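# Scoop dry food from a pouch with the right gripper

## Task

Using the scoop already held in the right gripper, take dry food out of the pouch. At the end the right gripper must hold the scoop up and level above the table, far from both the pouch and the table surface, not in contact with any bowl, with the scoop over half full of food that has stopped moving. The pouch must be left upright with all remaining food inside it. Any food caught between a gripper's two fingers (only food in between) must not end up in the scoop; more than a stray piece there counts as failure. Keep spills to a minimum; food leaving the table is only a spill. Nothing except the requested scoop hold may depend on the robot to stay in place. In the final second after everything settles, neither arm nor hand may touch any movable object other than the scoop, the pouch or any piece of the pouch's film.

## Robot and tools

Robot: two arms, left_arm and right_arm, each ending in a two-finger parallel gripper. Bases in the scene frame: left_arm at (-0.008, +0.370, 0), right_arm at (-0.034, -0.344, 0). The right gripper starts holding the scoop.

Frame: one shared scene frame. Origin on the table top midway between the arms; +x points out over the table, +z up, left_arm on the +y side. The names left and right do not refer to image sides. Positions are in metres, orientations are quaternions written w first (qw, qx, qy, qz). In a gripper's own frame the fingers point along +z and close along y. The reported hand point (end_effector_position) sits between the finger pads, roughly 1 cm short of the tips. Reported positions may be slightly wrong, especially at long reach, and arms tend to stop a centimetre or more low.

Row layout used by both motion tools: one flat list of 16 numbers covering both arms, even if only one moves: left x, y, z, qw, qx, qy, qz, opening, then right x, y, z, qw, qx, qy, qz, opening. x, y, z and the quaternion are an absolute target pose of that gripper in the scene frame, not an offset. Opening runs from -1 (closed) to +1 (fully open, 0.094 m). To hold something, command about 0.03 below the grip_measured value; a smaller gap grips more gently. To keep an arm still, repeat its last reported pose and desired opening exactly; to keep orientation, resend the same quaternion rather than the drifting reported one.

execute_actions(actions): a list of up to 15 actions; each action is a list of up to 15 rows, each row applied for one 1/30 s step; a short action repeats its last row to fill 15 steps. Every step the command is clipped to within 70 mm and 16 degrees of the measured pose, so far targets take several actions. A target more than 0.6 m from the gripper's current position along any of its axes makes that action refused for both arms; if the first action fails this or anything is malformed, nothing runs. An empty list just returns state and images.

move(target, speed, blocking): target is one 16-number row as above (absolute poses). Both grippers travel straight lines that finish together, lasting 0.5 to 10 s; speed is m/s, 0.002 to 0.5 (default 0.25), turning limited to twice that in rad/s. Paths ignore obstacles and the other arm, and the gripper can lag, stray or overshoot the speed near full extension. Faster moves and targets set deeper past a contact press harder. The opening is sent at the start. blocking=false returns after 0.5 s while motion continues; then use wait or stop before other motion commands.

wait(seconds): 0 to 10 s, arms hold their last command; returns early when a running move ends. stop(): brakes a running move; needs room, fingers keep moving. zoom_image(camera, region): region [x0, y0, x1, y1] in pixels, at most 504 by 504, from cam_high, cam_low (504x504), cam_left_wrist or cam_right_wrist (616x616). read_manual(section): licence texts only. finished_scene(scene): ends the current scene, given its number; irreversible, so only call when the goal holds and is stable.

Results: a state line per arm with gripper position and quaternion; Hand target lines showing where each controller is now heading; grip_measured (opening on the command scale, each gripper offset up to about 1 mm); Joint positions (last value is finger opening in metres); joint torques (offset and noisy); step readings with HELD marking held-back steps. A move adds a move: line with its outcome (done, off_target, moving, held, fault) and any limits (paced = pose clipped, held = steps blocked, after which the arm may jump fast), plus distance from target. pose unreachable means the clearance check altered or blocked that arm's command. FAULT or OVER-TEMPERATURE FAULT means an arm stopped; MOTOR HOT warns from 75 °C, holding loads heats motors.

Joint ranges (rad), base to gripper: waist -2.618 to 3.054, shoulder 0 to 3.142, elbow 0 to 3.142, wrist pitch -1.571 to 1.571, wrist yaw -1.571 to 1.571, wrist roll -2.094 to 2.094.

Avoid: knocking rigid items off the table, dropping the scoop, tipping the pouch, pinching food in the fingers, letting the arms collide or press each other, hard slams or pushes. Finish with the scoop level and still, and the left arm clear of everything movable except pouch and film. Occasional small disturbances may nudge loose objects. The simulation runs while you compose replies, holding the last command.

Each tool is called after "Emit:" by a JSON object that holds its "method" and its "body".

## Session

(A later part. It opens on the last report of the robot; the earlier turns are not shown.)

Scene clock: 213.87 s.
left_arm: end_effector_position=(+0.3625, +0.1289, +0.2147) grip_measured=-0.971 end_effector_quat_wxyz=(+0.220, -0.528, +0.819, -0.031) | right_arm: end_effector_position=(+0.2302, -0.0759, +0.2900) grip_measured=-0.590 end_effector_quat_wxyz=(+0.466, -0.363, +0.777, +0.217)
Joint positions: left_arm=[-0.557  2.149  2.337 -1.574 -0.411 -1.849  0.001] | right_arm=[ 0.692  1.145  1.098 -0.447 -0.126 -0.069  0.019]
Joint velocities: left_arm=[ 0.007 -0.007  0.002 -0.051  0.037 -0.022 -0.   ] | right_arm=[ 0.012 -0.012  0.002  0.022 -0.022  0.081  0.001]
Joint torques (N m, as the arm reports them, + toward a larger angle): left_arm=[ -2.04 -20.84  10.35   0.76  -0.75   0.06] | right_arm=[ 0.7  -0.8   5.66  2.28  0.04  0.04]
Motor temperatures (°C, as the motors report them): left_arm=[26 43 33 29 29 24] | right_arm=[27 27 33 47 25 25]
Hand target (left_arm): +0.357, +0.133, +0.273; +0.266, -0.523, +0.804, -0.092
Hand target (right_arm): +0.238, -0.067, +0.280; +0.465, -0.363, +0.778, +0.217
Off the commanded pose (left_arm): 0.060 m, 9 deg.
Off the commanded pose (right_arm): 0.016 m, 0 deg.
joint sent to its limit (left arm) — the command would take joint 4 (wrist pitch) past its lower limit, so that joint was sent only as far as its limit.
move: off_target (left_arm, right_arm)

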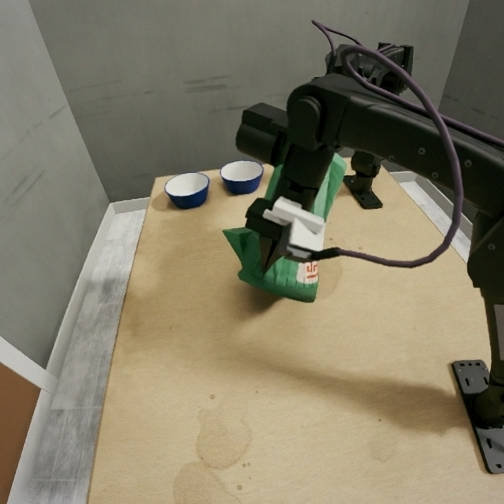

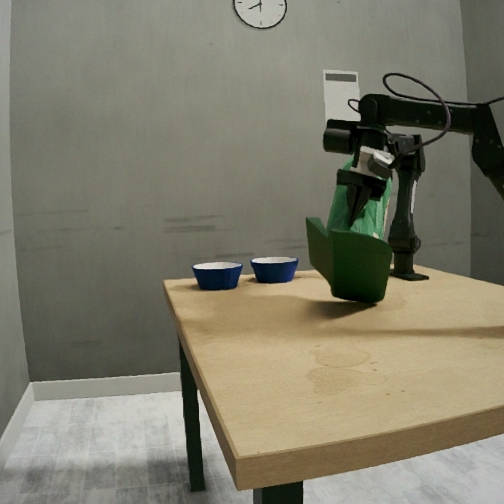

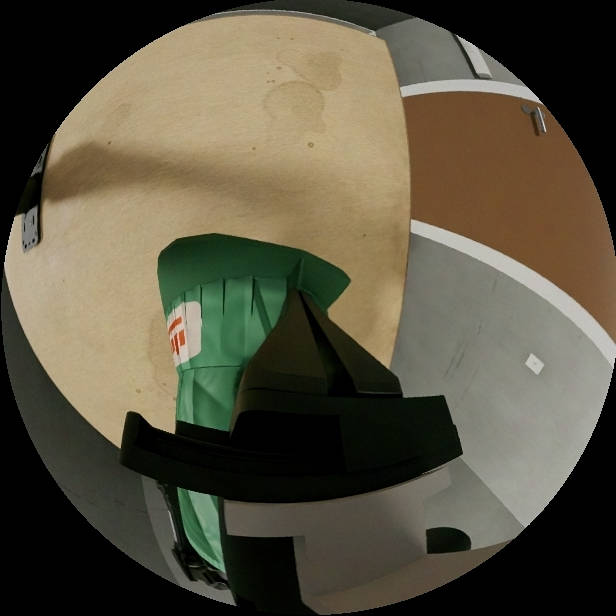

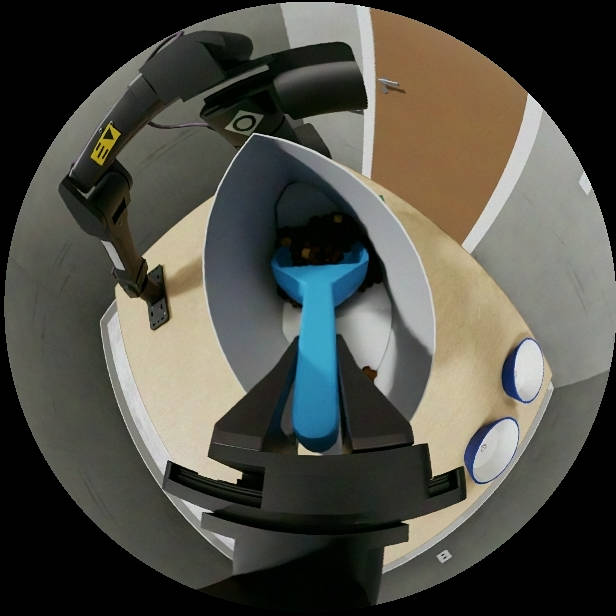

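Emit:
{"method": "move", "body": {"target": [0.36,0.13,0.275,0.266,-0.521,0.806,-0.088,-1,0.25,-0.056,0.268,0.524,-0.333,0.749,0.234,-0.7], "speed": 0.04}}

Emit:
{"method": "move", "body": {"target": [0.36,0.13,0.275,0.266,-0.521,0.806,-0.088,-1,0.243,-0.062,0.258,0.588,-0.312,0.7,0.262,-0.7], "speed": 0.04}}

Emit:
{"method": "zoom_image", "body": {"camera": "cam_right_wrist", "region": [210,130,430,360]}}

Scene clock: 220.70 s.
left_arm: end_effector_position=(+0.3733, +0.1472, +0.2204) grip_measured=-0.971 end_effector_quat_wxyz=(+0.240, -0.543, +0.804, -0.025) | right_arm: end_effector_position=(+0.2398, -0.0635, +0.2755) grip_measured=-0.590 end_effector_quat_wxyz=(+0.516, -0.346, +0.747, +0.237)
Joint positions: left_arm=[-0.525  2.141  2.335 -1.574 -0.453 -1.853  0.001] | right_arm=[ 0.706  1.135  0.918 -0.148 -0.111 -0.047  0.019]
Joint velocities: left_arm=[-0.002 -0.007 -0.007  0.037  0.066  0.051 -0.   ] | right_arm=[-0.002  0.002 -0.012  0.081 -0.007  0.007  0.   ]
Joint torques (N m, as the arm reports them, + toward a larger angle): left_arm=[ -4.16 -20.    10.48   0.78  -0.38   0.13] | right_arm=[ 0.78 -0.62  5.95  2.52  0.28  0.15]
Motor temperatures (°C, as the motors report them): left_arm=[26 43 33 29 28 24] | right_arm=[27 27 32 48 25 25]
Hand target (left_arm): +0.358, +0.133, +0.273; +0.266, -0.522, +0.805, -0.091
Hand target (right_arm): +0.250, -0.057, +0.268; +0.522, -0.333, +0.749, +0.235
Off the commanded pose (left_arm): 0.059 m, 8 deg.
Off the commanded pose (right_arm): 0.015 m, 2 deg.
joint sent to its limit (left arm) — the command would take joint 4 (wrist pitch) past its lower limit, so that joint was sent only as far as its limit.
move: off_target (left_arm, right_arm)

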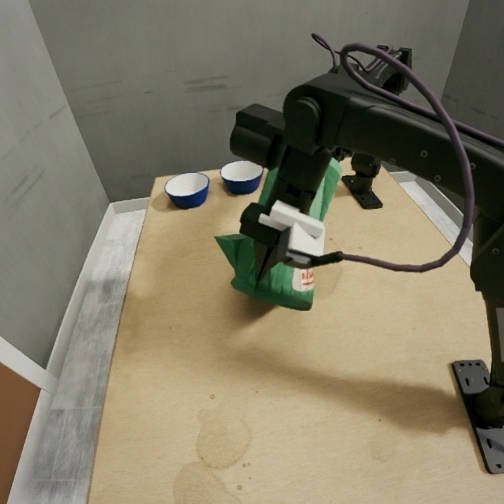

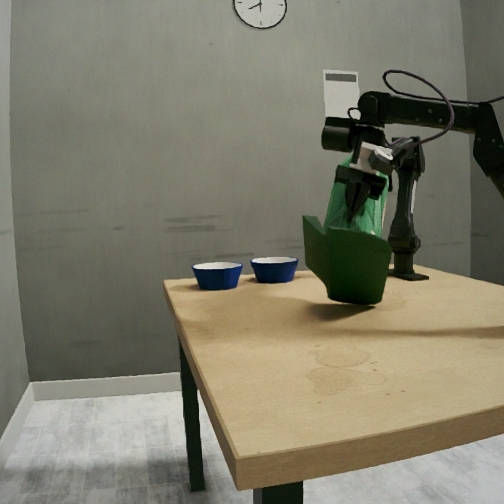

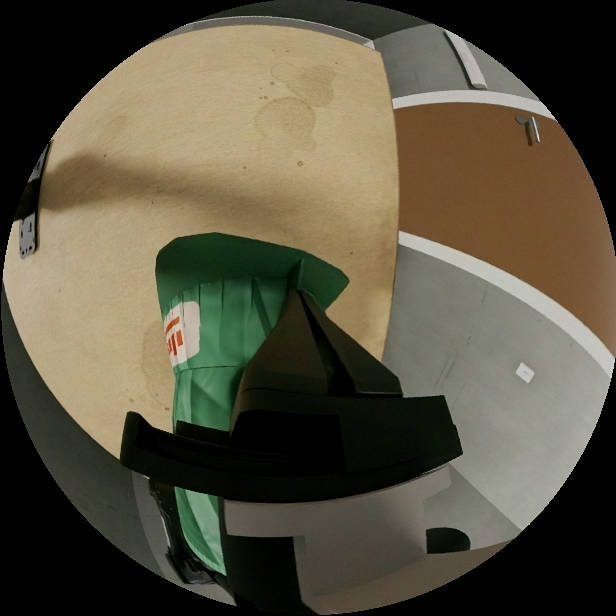

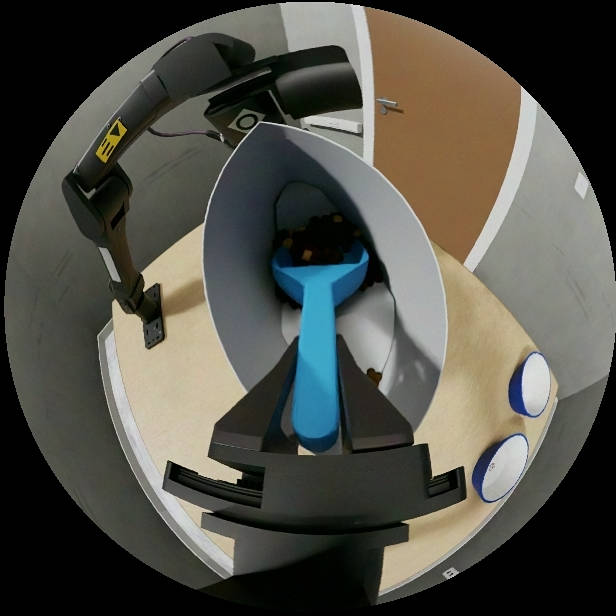

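Scene clock: 223.37 s.
left_arm: end_effector_position=(+0.3740, +0.1494, +0.2215) grip_measured=-0.971 end_effector_quat_wxyz=(+0.240, -0.545, +0.803, -0.025) | right_arm: end_effector_position=(+0.2410, -0.0640, +0.2547) grip_measured=-0.590 end_effector_quat_wxyz=(+0.578, -0.322, +0.704, +0.260)
Joint positions: left_arm=[-0.52   2.138  2.333 -1.574 -0.451 -1.851  0.001] | right_arm=[ 0.706  1.111  0.666  0.244 -0.105 -0.027  0.019]
Joint velocities: left_arm=[ 0.002 -0.012 -0.007 -0.051  0.037  0.022  0.001] | right_arm=[-0.002  0.012 -0.002  0.007 -0.007  0.022 -0.   ]
Joint torques (N m, as the arm reports them, + toward a larger angle): left_arm=[ -4.56 -19.78  10.62   0.78  -0.4    0.13] | right_arm=[ 0.85 -3.04  6.22  2.28  0.2   0.14]
Motor temperatures (°C, as the motors report them): left_arm=[26 43 33 29 28 24] | right_arm=[27 27 32 49 25 25]
Hand target (left_arm): +0.358, +0.134, +0.273; +0.266, -0.522, +0.805, -0.091
Hand target (right_arm): +0.244, -0.061, +0.258; +0.587, -0.312, +0.700, +0.262
Off the commanded pose (left_arm): 0.059 m, 8 deg.
Off the commanded pose (right_arm): 0.004 m, 2 deg.
joint sent to its limit (left arm) — the command would take joint 4 (wrist pitch) past its lower limit, so that joint was sent only as far as its limit.
move: off_target (left_arm)

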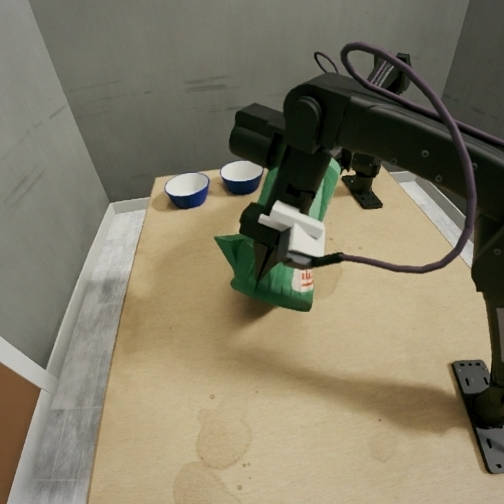

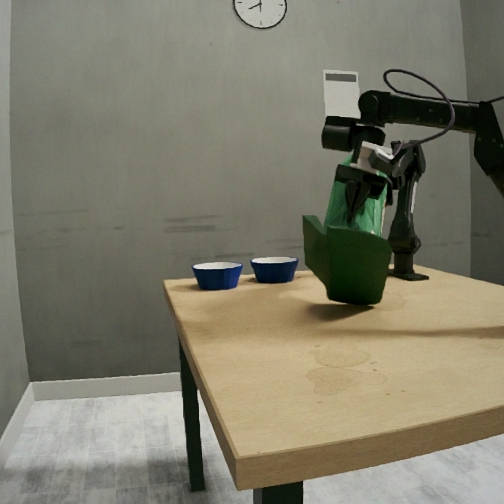

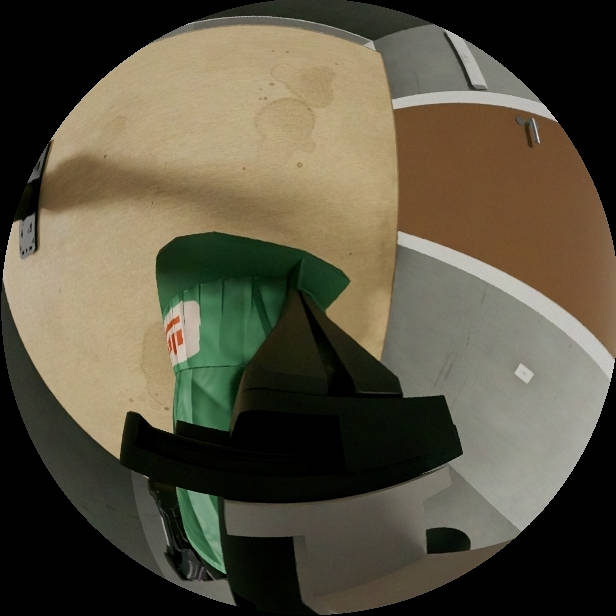

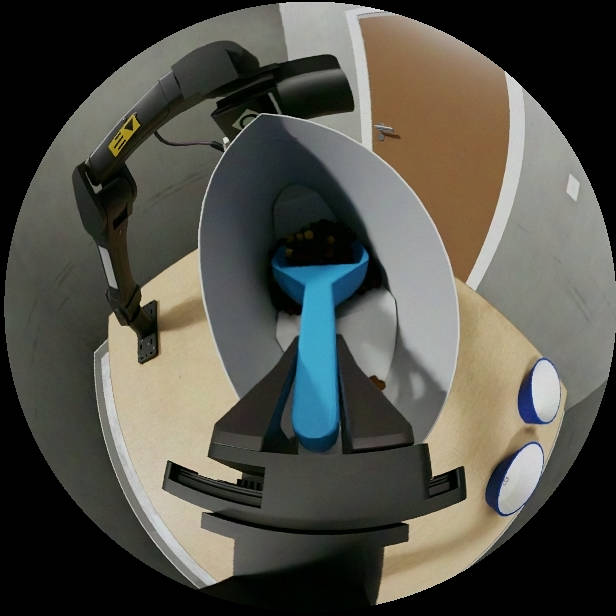

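Region (210, 130, 430, 360) of cam_right_wrist's 616x616 image, scaled by 2.191, with more detail than that image has; it fills the left 482 columns of this view, and the rest is white.

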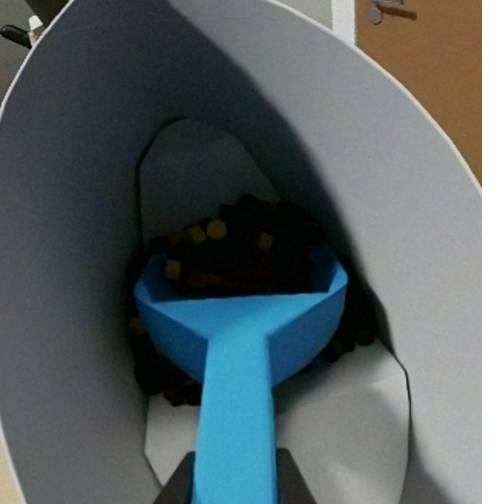

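Emit:
{"method": "move", "body": {"target": [0.36,0.13,0.275,0.266,-0.521,0.806,-0.088,-1,0.232,-0.08,0.258,0.641,-0.307,0.63,0.312,-0.7], "speed": 0.05}}

Emit:
{"method": "move", "body": {"target": [0.36,0.13,0.275,0.266,-0.521,0.806,-0.088,-1,0.185,-0.135,0.265,0.71,-0.268,0.55,0.346,-0.7], "speed": 0.05}}

Emit:
{"method": "zoom_image", "body": {"camera": "cam_right_wrist", "region": [210,130,430,360]}}

Scene clock: 230.20 s.
left_arm: end_effector_position=(+0.3680, +0.1420, +0.2288) grip_measured=-0.971 end_effector_quat_wxyz=(+0.250, -0.526, +0.812, -0.030) | right_arm: end_effector_position=(+0.2331, -0.0790, +0.2443) grip_measured=-0.590 end_effector_quat_wxyz=(+0.624, -0.309, +0.650, +0.305)
Joint positions: left_arm=[-0.548  2.123  2.333 -1.574 -0.469 -1.832  0.001] | right_arm=[ 0.635  1.094  0.447  0.61  -0.226  0.002  0.019]
Joint velocities: left_arm=[ 0.002 -0.017  0.012  0.037 -0.022 -0.066 -0.001] | right_arm=[ 0.012 -0.017  0.012 -0.007 -0.037 -0.037 -0.   ]
Joint torques (N m, as the arm reports them, + toward a larger angle): left_arm=[ -2.57 -18.03  11.05   0.8   -0.28  -0.04] | right_arm=[-0.66 -3.73  6.11  2.36 -0.14  0.02]
Motor temperatures (°C, as the motors report them): left_arm=[26 43 33 29 28 24] | right_arm=[27 27 32 49 25 25]
Hand target (left_arm): +0.358, +0.133, +0.273; +0.267, -0.521, +0.805, -0.092
Hand target (right_arm): +0.232, -0.080, +0.257; +0.641, -0.307, +0.631, +0.312
Off the commanded pose (left_arm): 0.048 m, 7 deg.
Off the commanded pose (right_arm): 0.014 m, 3 deg.
joint sent to its limit (left arm) — the command would take joint 4 (wrist pitch) past its lower limit, so that joint was sent only as far as its limit.
move: off_target (left_arm, right_arm)

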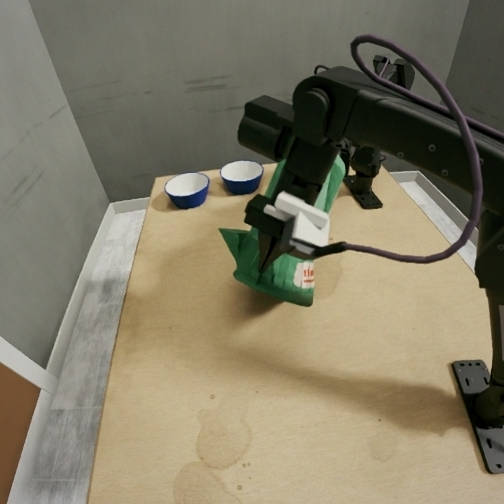

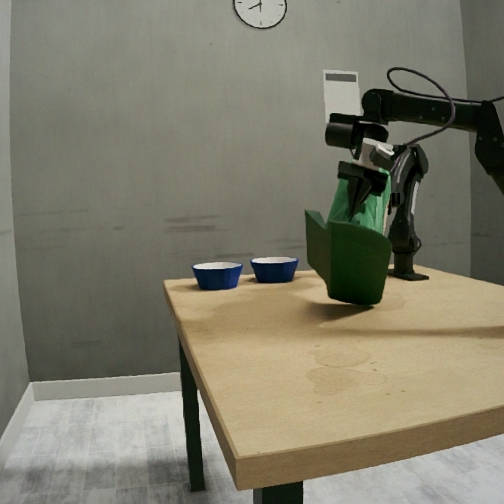

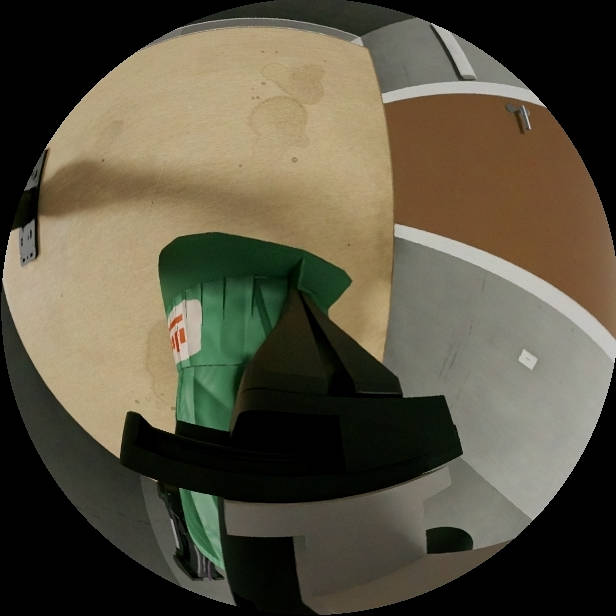

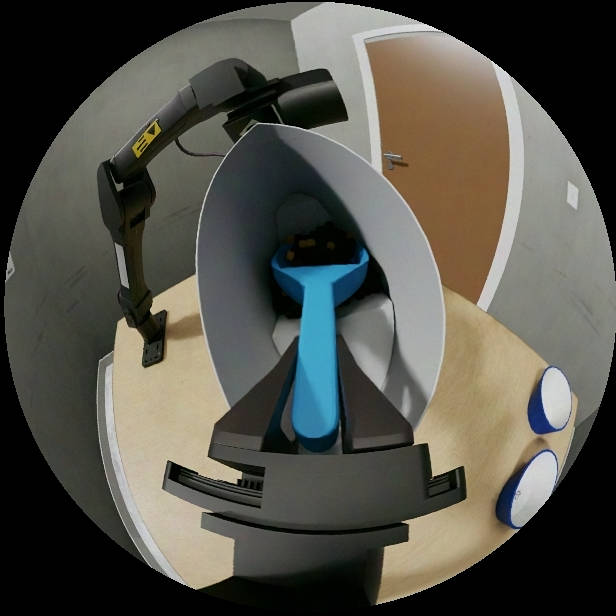

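Scene clock: 233.50 s.
left_arm: end_effector_position=(+0.3661, +0.1388, +0.2272) grip_measured=-0.971 end_effector_quat_wxyz=(+0.247, -0.523, +0.815, -0.031) | right_arm: end_effector_position=(+0.1893, -0.1298, +0.2483) grip_measured=-0.590 end_effector_quat_wxyz=(+0.692, -0.274, +0.574, +0.341)
Joint positions: left_arm=[-0.554  2.125  2.332 -1.574 -0.462 -1.831  0.001] | right_arm=[ 0.546  0.852  0.129  0.925 -0.311  0.075  0.019]
Joint velocities: left_arm=[-0.007 -0.007  0.002  0.007  0.007  0.007 -0.   ] | right_arm=[-0.017 -0.007 -0.007 -0.007 -0.051 -0.007 -0.001]
Joint torques (N m, as the arm reports them, + toward a larger angle): left_arm=[ -2.16 -18.18  11.05   0.8   -0.35  -0.02] | right_arm=[-0.84 -3.26  5.81  2.12 -0.04  0.08]
Motor temperatures (°C, as the motors report them): left_arm=[26 42 33 28 28 24] | right_arm=[27 27 32 49 25 25]
Hand target (left_arm): +0.358, +0.133, +0.273; +0.267, -0.521, +0.805, -0.092
Hand target (right_arm): +0.185, -0.134, +0.264; +0.710, -0.268, +0.551, +0.347
Off the commanded pose (left_arm): 0.049 m, 7 deg.
Off the commanded pose (right_arm): 0.018 m, 4 deg.
joint sent to its limit (left arm) — the command would take joint 4 (wrist pitch) past its lower limit, so that joint was sent only as far as its limit.
move: off_target (left_arm, right_arm)

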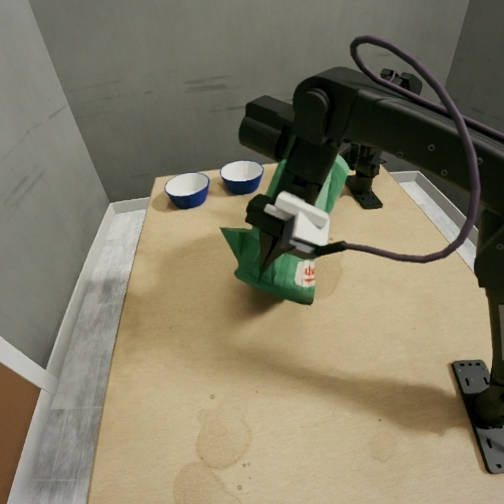

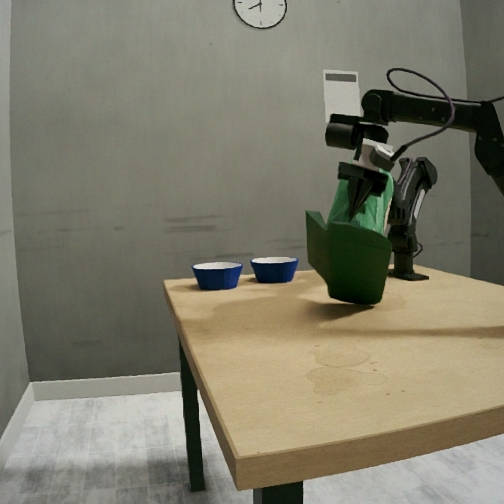

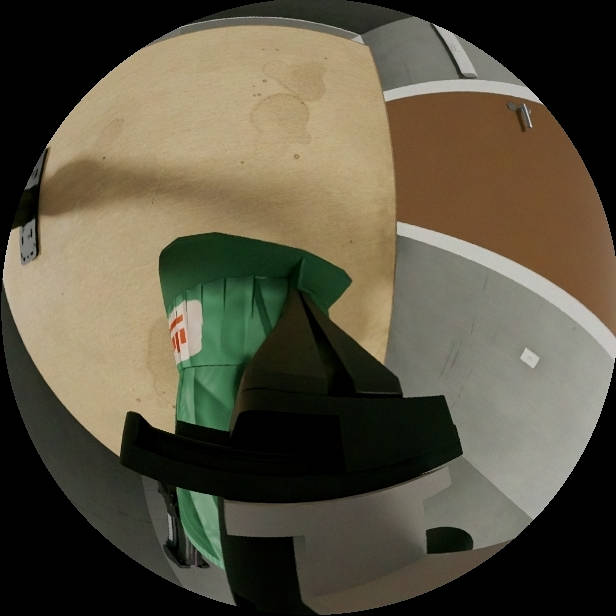

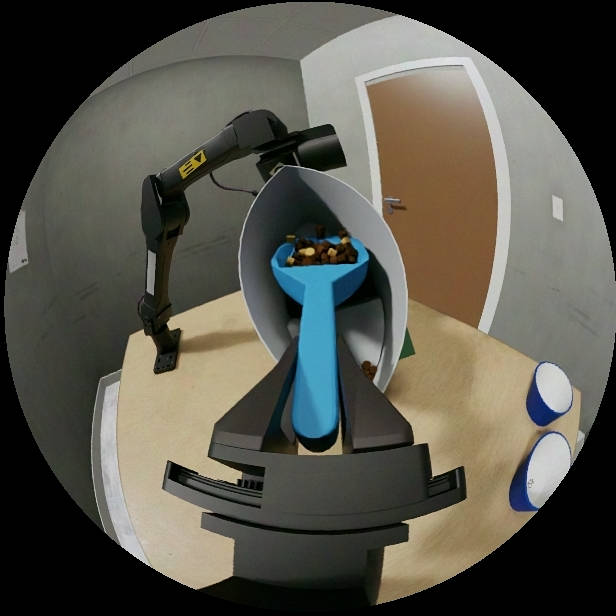

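Region (210, 130, 430, 360) of cam_right_wrist's 616x616 image, scaled by 2.191, with more detail than that image has; it fills the left 482 columns of this view, and the rest is white.

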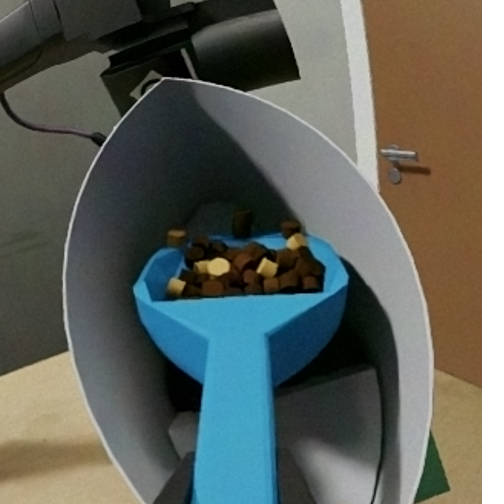

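Emit:
{"method": "execute_actions", "body": {"actions": []}}

Scene clock: 244.37 s.
left_arm: end_effector_position=(+0.3661, +0.1388, +0.2272) grip_measured=-0.971 end_effector_quat_wxyz=(+0.247, -0.523, +0.815, -0.031) | right_arm: end_effector_position=(+0.1891, -0.1297, +0.2485) grip_measured=-0.590 end_effector_quat_wxyz=(+0.692, -0.274, +0.574, +0.341)
Joint positions: left_arm=[-0.554  2.125  2.332 -1.574 -0.462 -1.831  0.001] | right_arm=[ 0.546  0.852  0.129  0.926 -0.312  0.076  0.019]
Joint velocities: left_arm=[-0.012 -0.007  0.002 -0.007  0.022  0.051 -0.001] | right_arm=[ 0.022  0.007 -0.007 -0.051 -0.007  0.007 -0.002]
Joint torques (N m, as the arm reports them, + toward a larger angle): left_arm=[ -2.16 -18.19  11.05   0.8   -0.35  -0.03] | right_arm=[-0.76 -3.26  5.82  2.13 -0.05  0.09]
Motor temperatures (°C, as the motors report them): left_arm=[26 42 34 28 28 24] | right_arm=[27 27 32 49 25 25]
Hand target (left_arm): +0.358, +0.133, +0.273; +0.267, -0.521, +0.805, -0.092
Hand target (right_arm): +0.185, -0.134, +0.264; +0.710, -0.269, +0.551, +0.347
Off the commanded pose (left_arm): 0.049 m, 7 deg.
Off the commanded pose (right_arm): 0.018 m, 3 deg.

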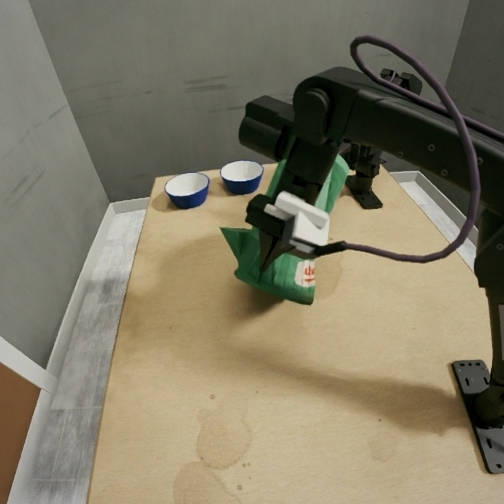

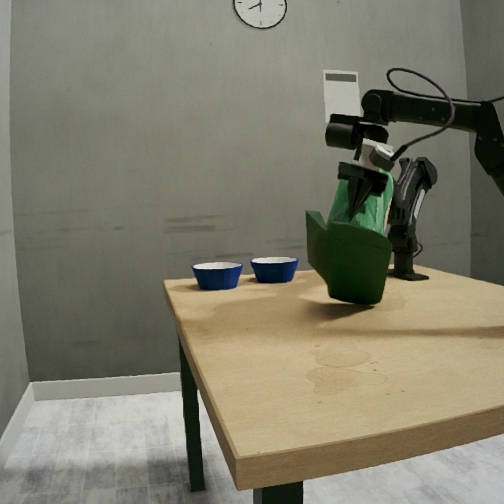

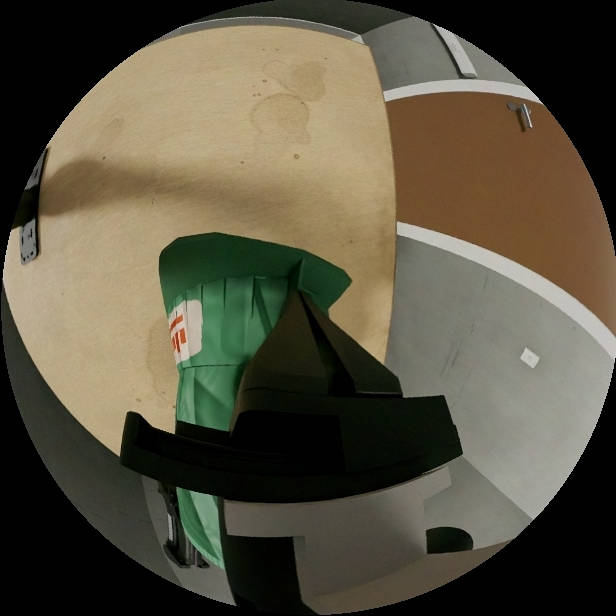

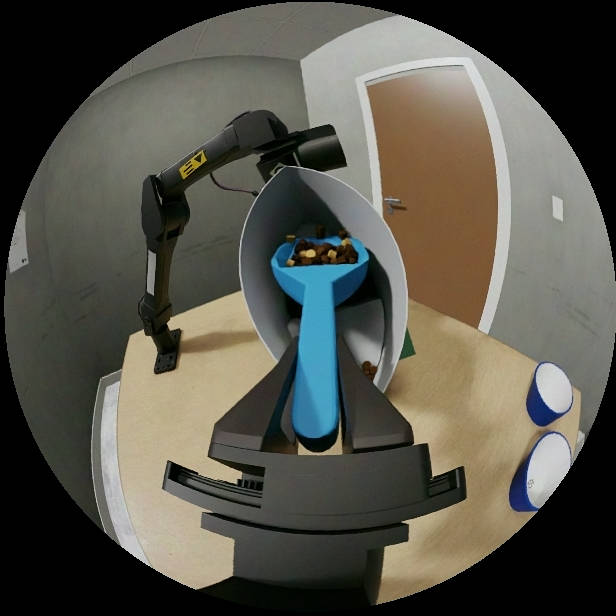

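Emit:
{"method": "move", "body": {"target": [0.36,0.13,0.275,0.266,-0.521,0.806,-0.088,-1,0.19,-0.115,0.295,0.502,-0.328,0.772,0.213,-0.7], "speed": 0.08}}

Emit:
{"method": "move", "body": {"target": [0.36,0.13,0.275,0.266,-0.521,0.806,-0.088,-1,0.215,-0.095,0.298,0.453,-0.366,0.785,0.211,-0.7], "speed": 0.05}}

Emit:
{"method": "move", "body": {"target": [0.36,0.13,0.275,0.266,-0.521,0.806,-0.088,-1,0.245,-0.06,0.275,0.465,-0.363,0.777,0.217,-0.7], "speed": 0.04}}

Scene clock: 253.13 s.
left_arm: end_effector_position=(+0.3631, +0.1339, +0.2235) grip_measured=-0.971 end_effector_quat_wxyz=(+0.235, -0.521, +0.820, -0.032) | right_arm: end_effector_position=(+0.1857, -0.1200, +0.2794) grip_measured=-0.590 end_effector_quat_wxyz=(+0.486, -0.330, +0.782, +0.209)
Joint positions: left_arm=[-0.559  2.129  2.332 -1.574 -0.439 -1.831  0.001] | right_arm=[ 0.739  0.864  0.903 -0.495 -0.026 -0.005  0.019]
Joint velocities: left_arm=[ 0.007  0.007  0.022 -0.051 -0.037 -0.007  0.   ] | right_arm=[-0.012 -0.002 -0.012 -0.081 -0.022 -0.081  0.   ]
Joint torques (N m, as the arm reports them, + toward a larger angle): left_arm=[ -1.81 -18.79  10.99   0.79  -0.54  -0.05] | right_arm=[ 0.54 -1.46  8.27  1.92  0.09 -0.01]
Motor temperatures (°C, as the motors report them): left_arm=[26 42 34 28 28 24] | right_arm=[27 27 33 50 25 25]
Hand target (left_arm): +0.358, +0.132, +0.273; +0.266, -0.522, +0.805, -0.092
Hand target (right_arm): +0.187, -0.118, +0.295; +0.502, -0.328, +0.771, +0.212
Off the commanded pose (left_arm): 0.052 m, 7 deg.
Off the commanded pose (right_arm): 0.017 m, 2 deg.
joint sent to its limit (left arm) — the command would take joint 4 (wrist pitch) past its lower limit, so that joint was sent only as far as its limit.
move: off_target (left_arm, right_arm)

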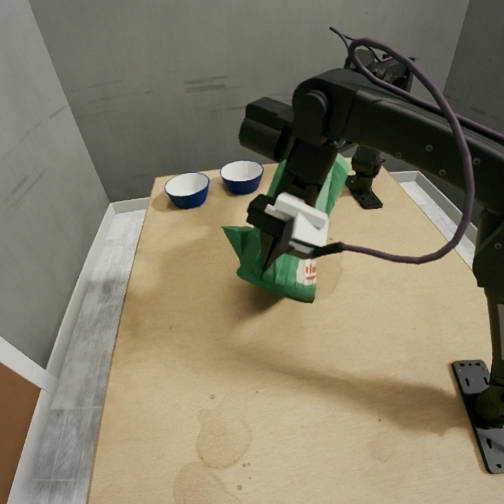

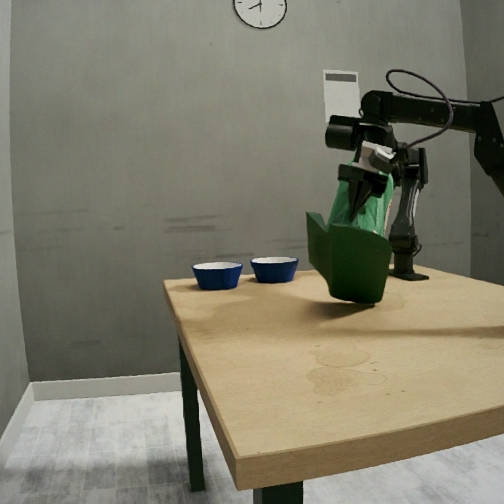

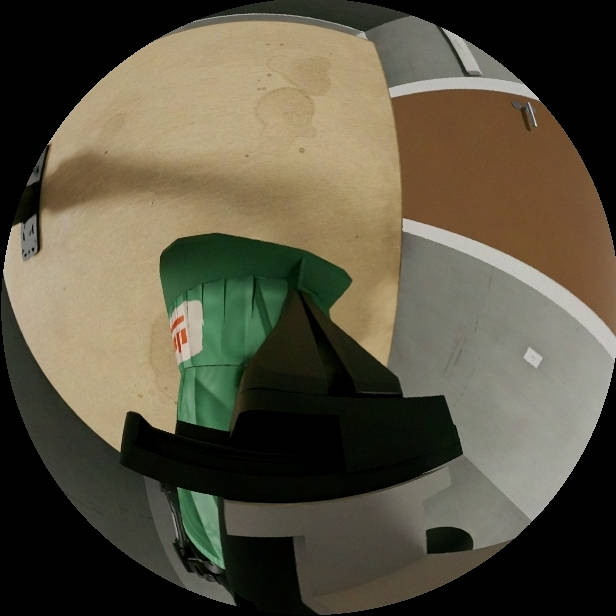

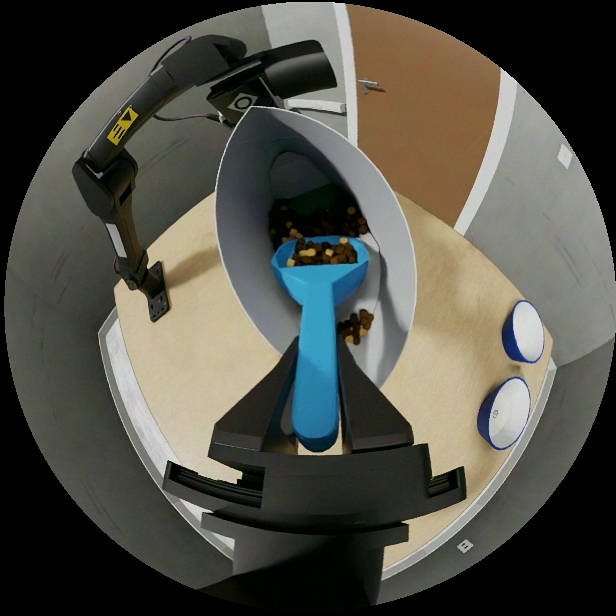

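Scene clock: 254.70 s.
left_arm: end_effector_position=(+0.3610, +0.1303, +0.2202) grip_measured=-0.971 end_effector_quat_wxyz=(+0.227, -0.520, +0.822, -0.033) | right_arm: end_effector_position=(+0.2121, -0.0969, +0.2872) grip_measured=-0.590 end_effector_quat_wxyz=(+0.443, -0.363, +0.793, +0.207)
Joint positions: left_arm=[-0.562  2.134  2.331 -1.574 -0.423 -1.833  0.001] | right_arm=[ 0.683  1.077  1.102 -0.579 -0.124 -0.067  0.019]
Joint velocities: left_arm=[-0.007  0.002 -0.007 -0.037  0.022  0.051  0.001] | right_arm=[ 0.007  0.022  0.002 -0.037 -0.007 -0.022  0.001]
Joint torques (N m, as the arm reports them, + toward a larger angle): left_arm=[ -1.53 -19.32  10.88   0.78  -0.66  -0.04] | right_arm=[-0.92 -3.    8.13  1.75 -0.17 -0.13]
Motor temperatures (°C, as the motors report them): left_arm=[26 42 34 28 28 24] | right_arm=[27 27 33 49 25 25]
Hand target (left_arm): +0.358, +0.132, +0.273; +0.266, -0.522, +0.805, -0.092
Hand target (right_arm): +0.215, -0.096, +0.298; +0.453, -0.366, +0.785, +0.210
Off the commanded pose (left_arm): 0.055 m, 8 deg.
Off the commanded pose (right_arm): 0.011 m, 2 deg.
joint sent to its limit (left arm) — the command would take joint 4 (wrist pitch) past its lower limit, so that joint was sent only as far as its limit.
move: off_target (left_arm, right_arm)

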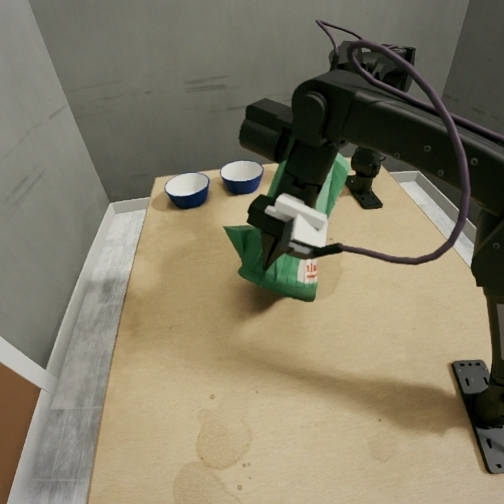

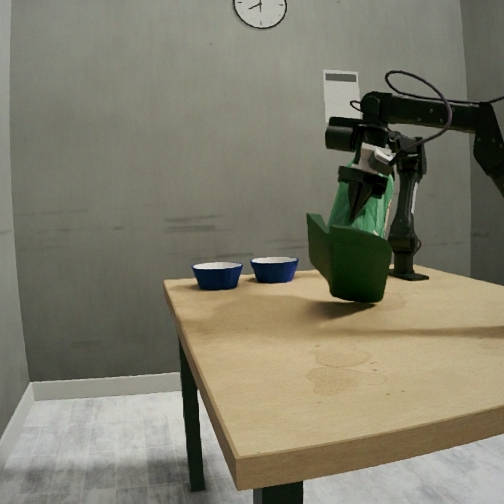

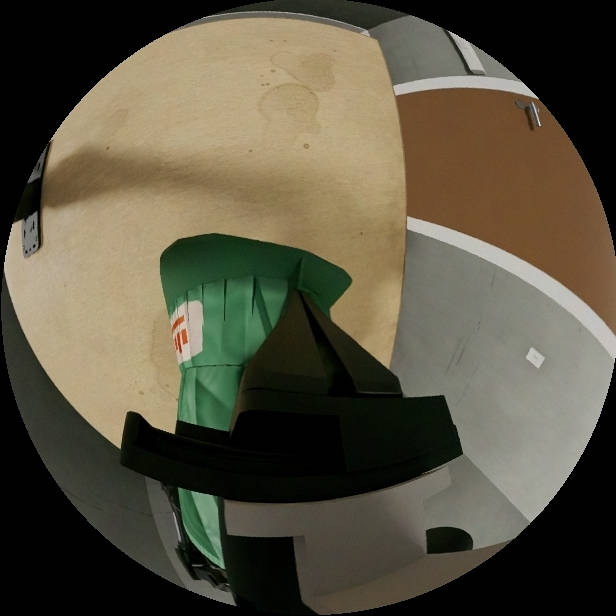

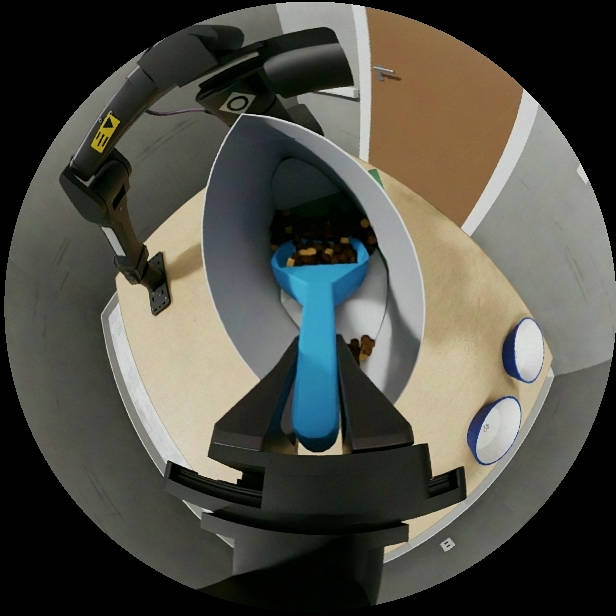

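Scene clock: 256.87 s.
left_arm: end_effector_position=(+0.3650, +0.1346, +0.2146) grip_measured=-0.971 end_effector_quat_wxyz=(+0.223, -0.534, +0.815, -0.028) | right_arm: end_effector_position=(+0.2381, -0.0725, +0.2899) grip_measured=-0.590 end_effector_quat_wxyz=(+0.471, -0.359, +0.776, +0.217)
Joint positions: left_arm=[-0.547  2.146  2.33  -1.574 -0.419 -1.852  0.001] | right_arm=[ 0.686  1.169  1.102 -0.417 -0.123 -0.067  0.019]
Joint velocities: left_arm=[-0.002  0.012  0.017 -0.022  0.007 -0.037 -0.001] | right_arm=[ 0.007  0.022  0.002 -0.022 -0.037 -0.022 -0.   ]
Joint torques (N m, as the arm reports them, + toward a larger angle): left_arm=[ -2.71 -20.69  10.75   0.76  -0.69   0.09] | right_arm=[ 0.92 -0.47  5.49  2.24  0.    0.05]
Motor temperatures (°C, as the motors report them): left_arm=[26 42 34 28 28 24] | right_arm=[27 27 33 49 25 25]
Hand target (left_arm): +0.357, +0.133, +0.273; +0.266, -0.523, +0.805, -0.092
Hand target (right_arm): +0.245, -0.061, +0.276; +0.465, -0.363, +0.778, +0.217
Off the commanded pose (left_arm): 0.061 m, 9 deg.
Off the commanded pose (right_arm): 0.021 m, 1 deg.
joint sent to its limit (left arm) — the command would take joint 4 (wrist pitch) past its lower limit, so that joint was sent only as far as its limit.
move: off_target (left_arm, right_arm)

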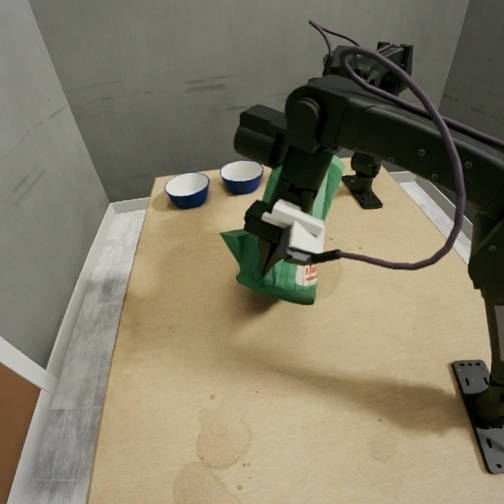

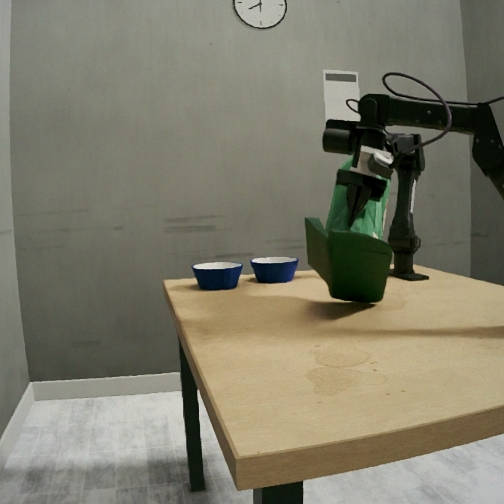

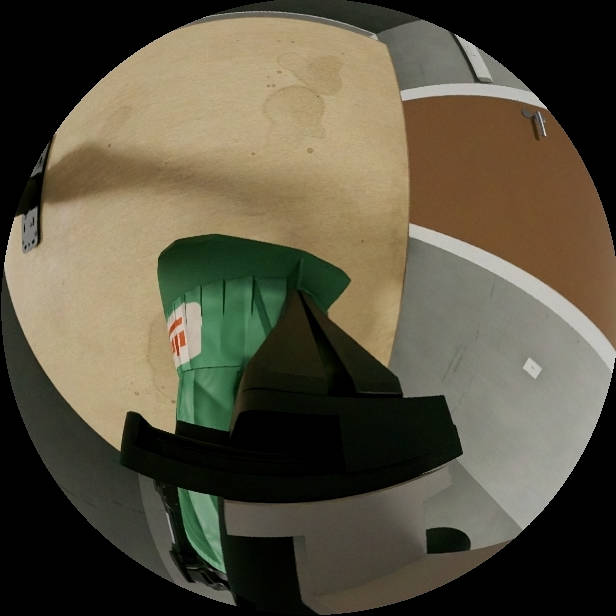

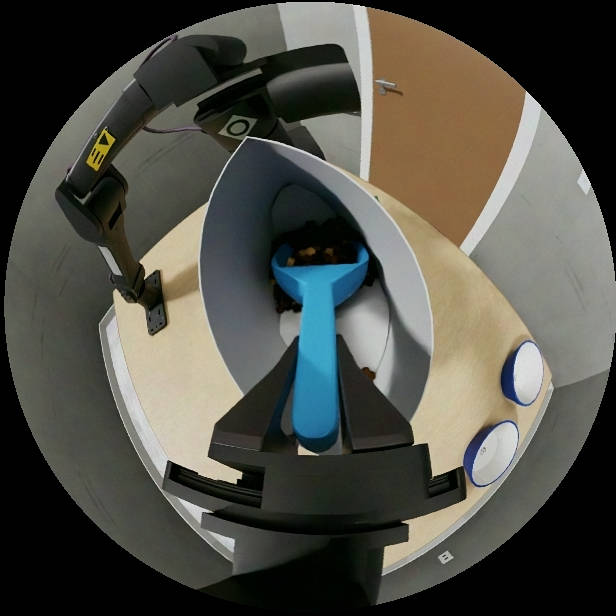

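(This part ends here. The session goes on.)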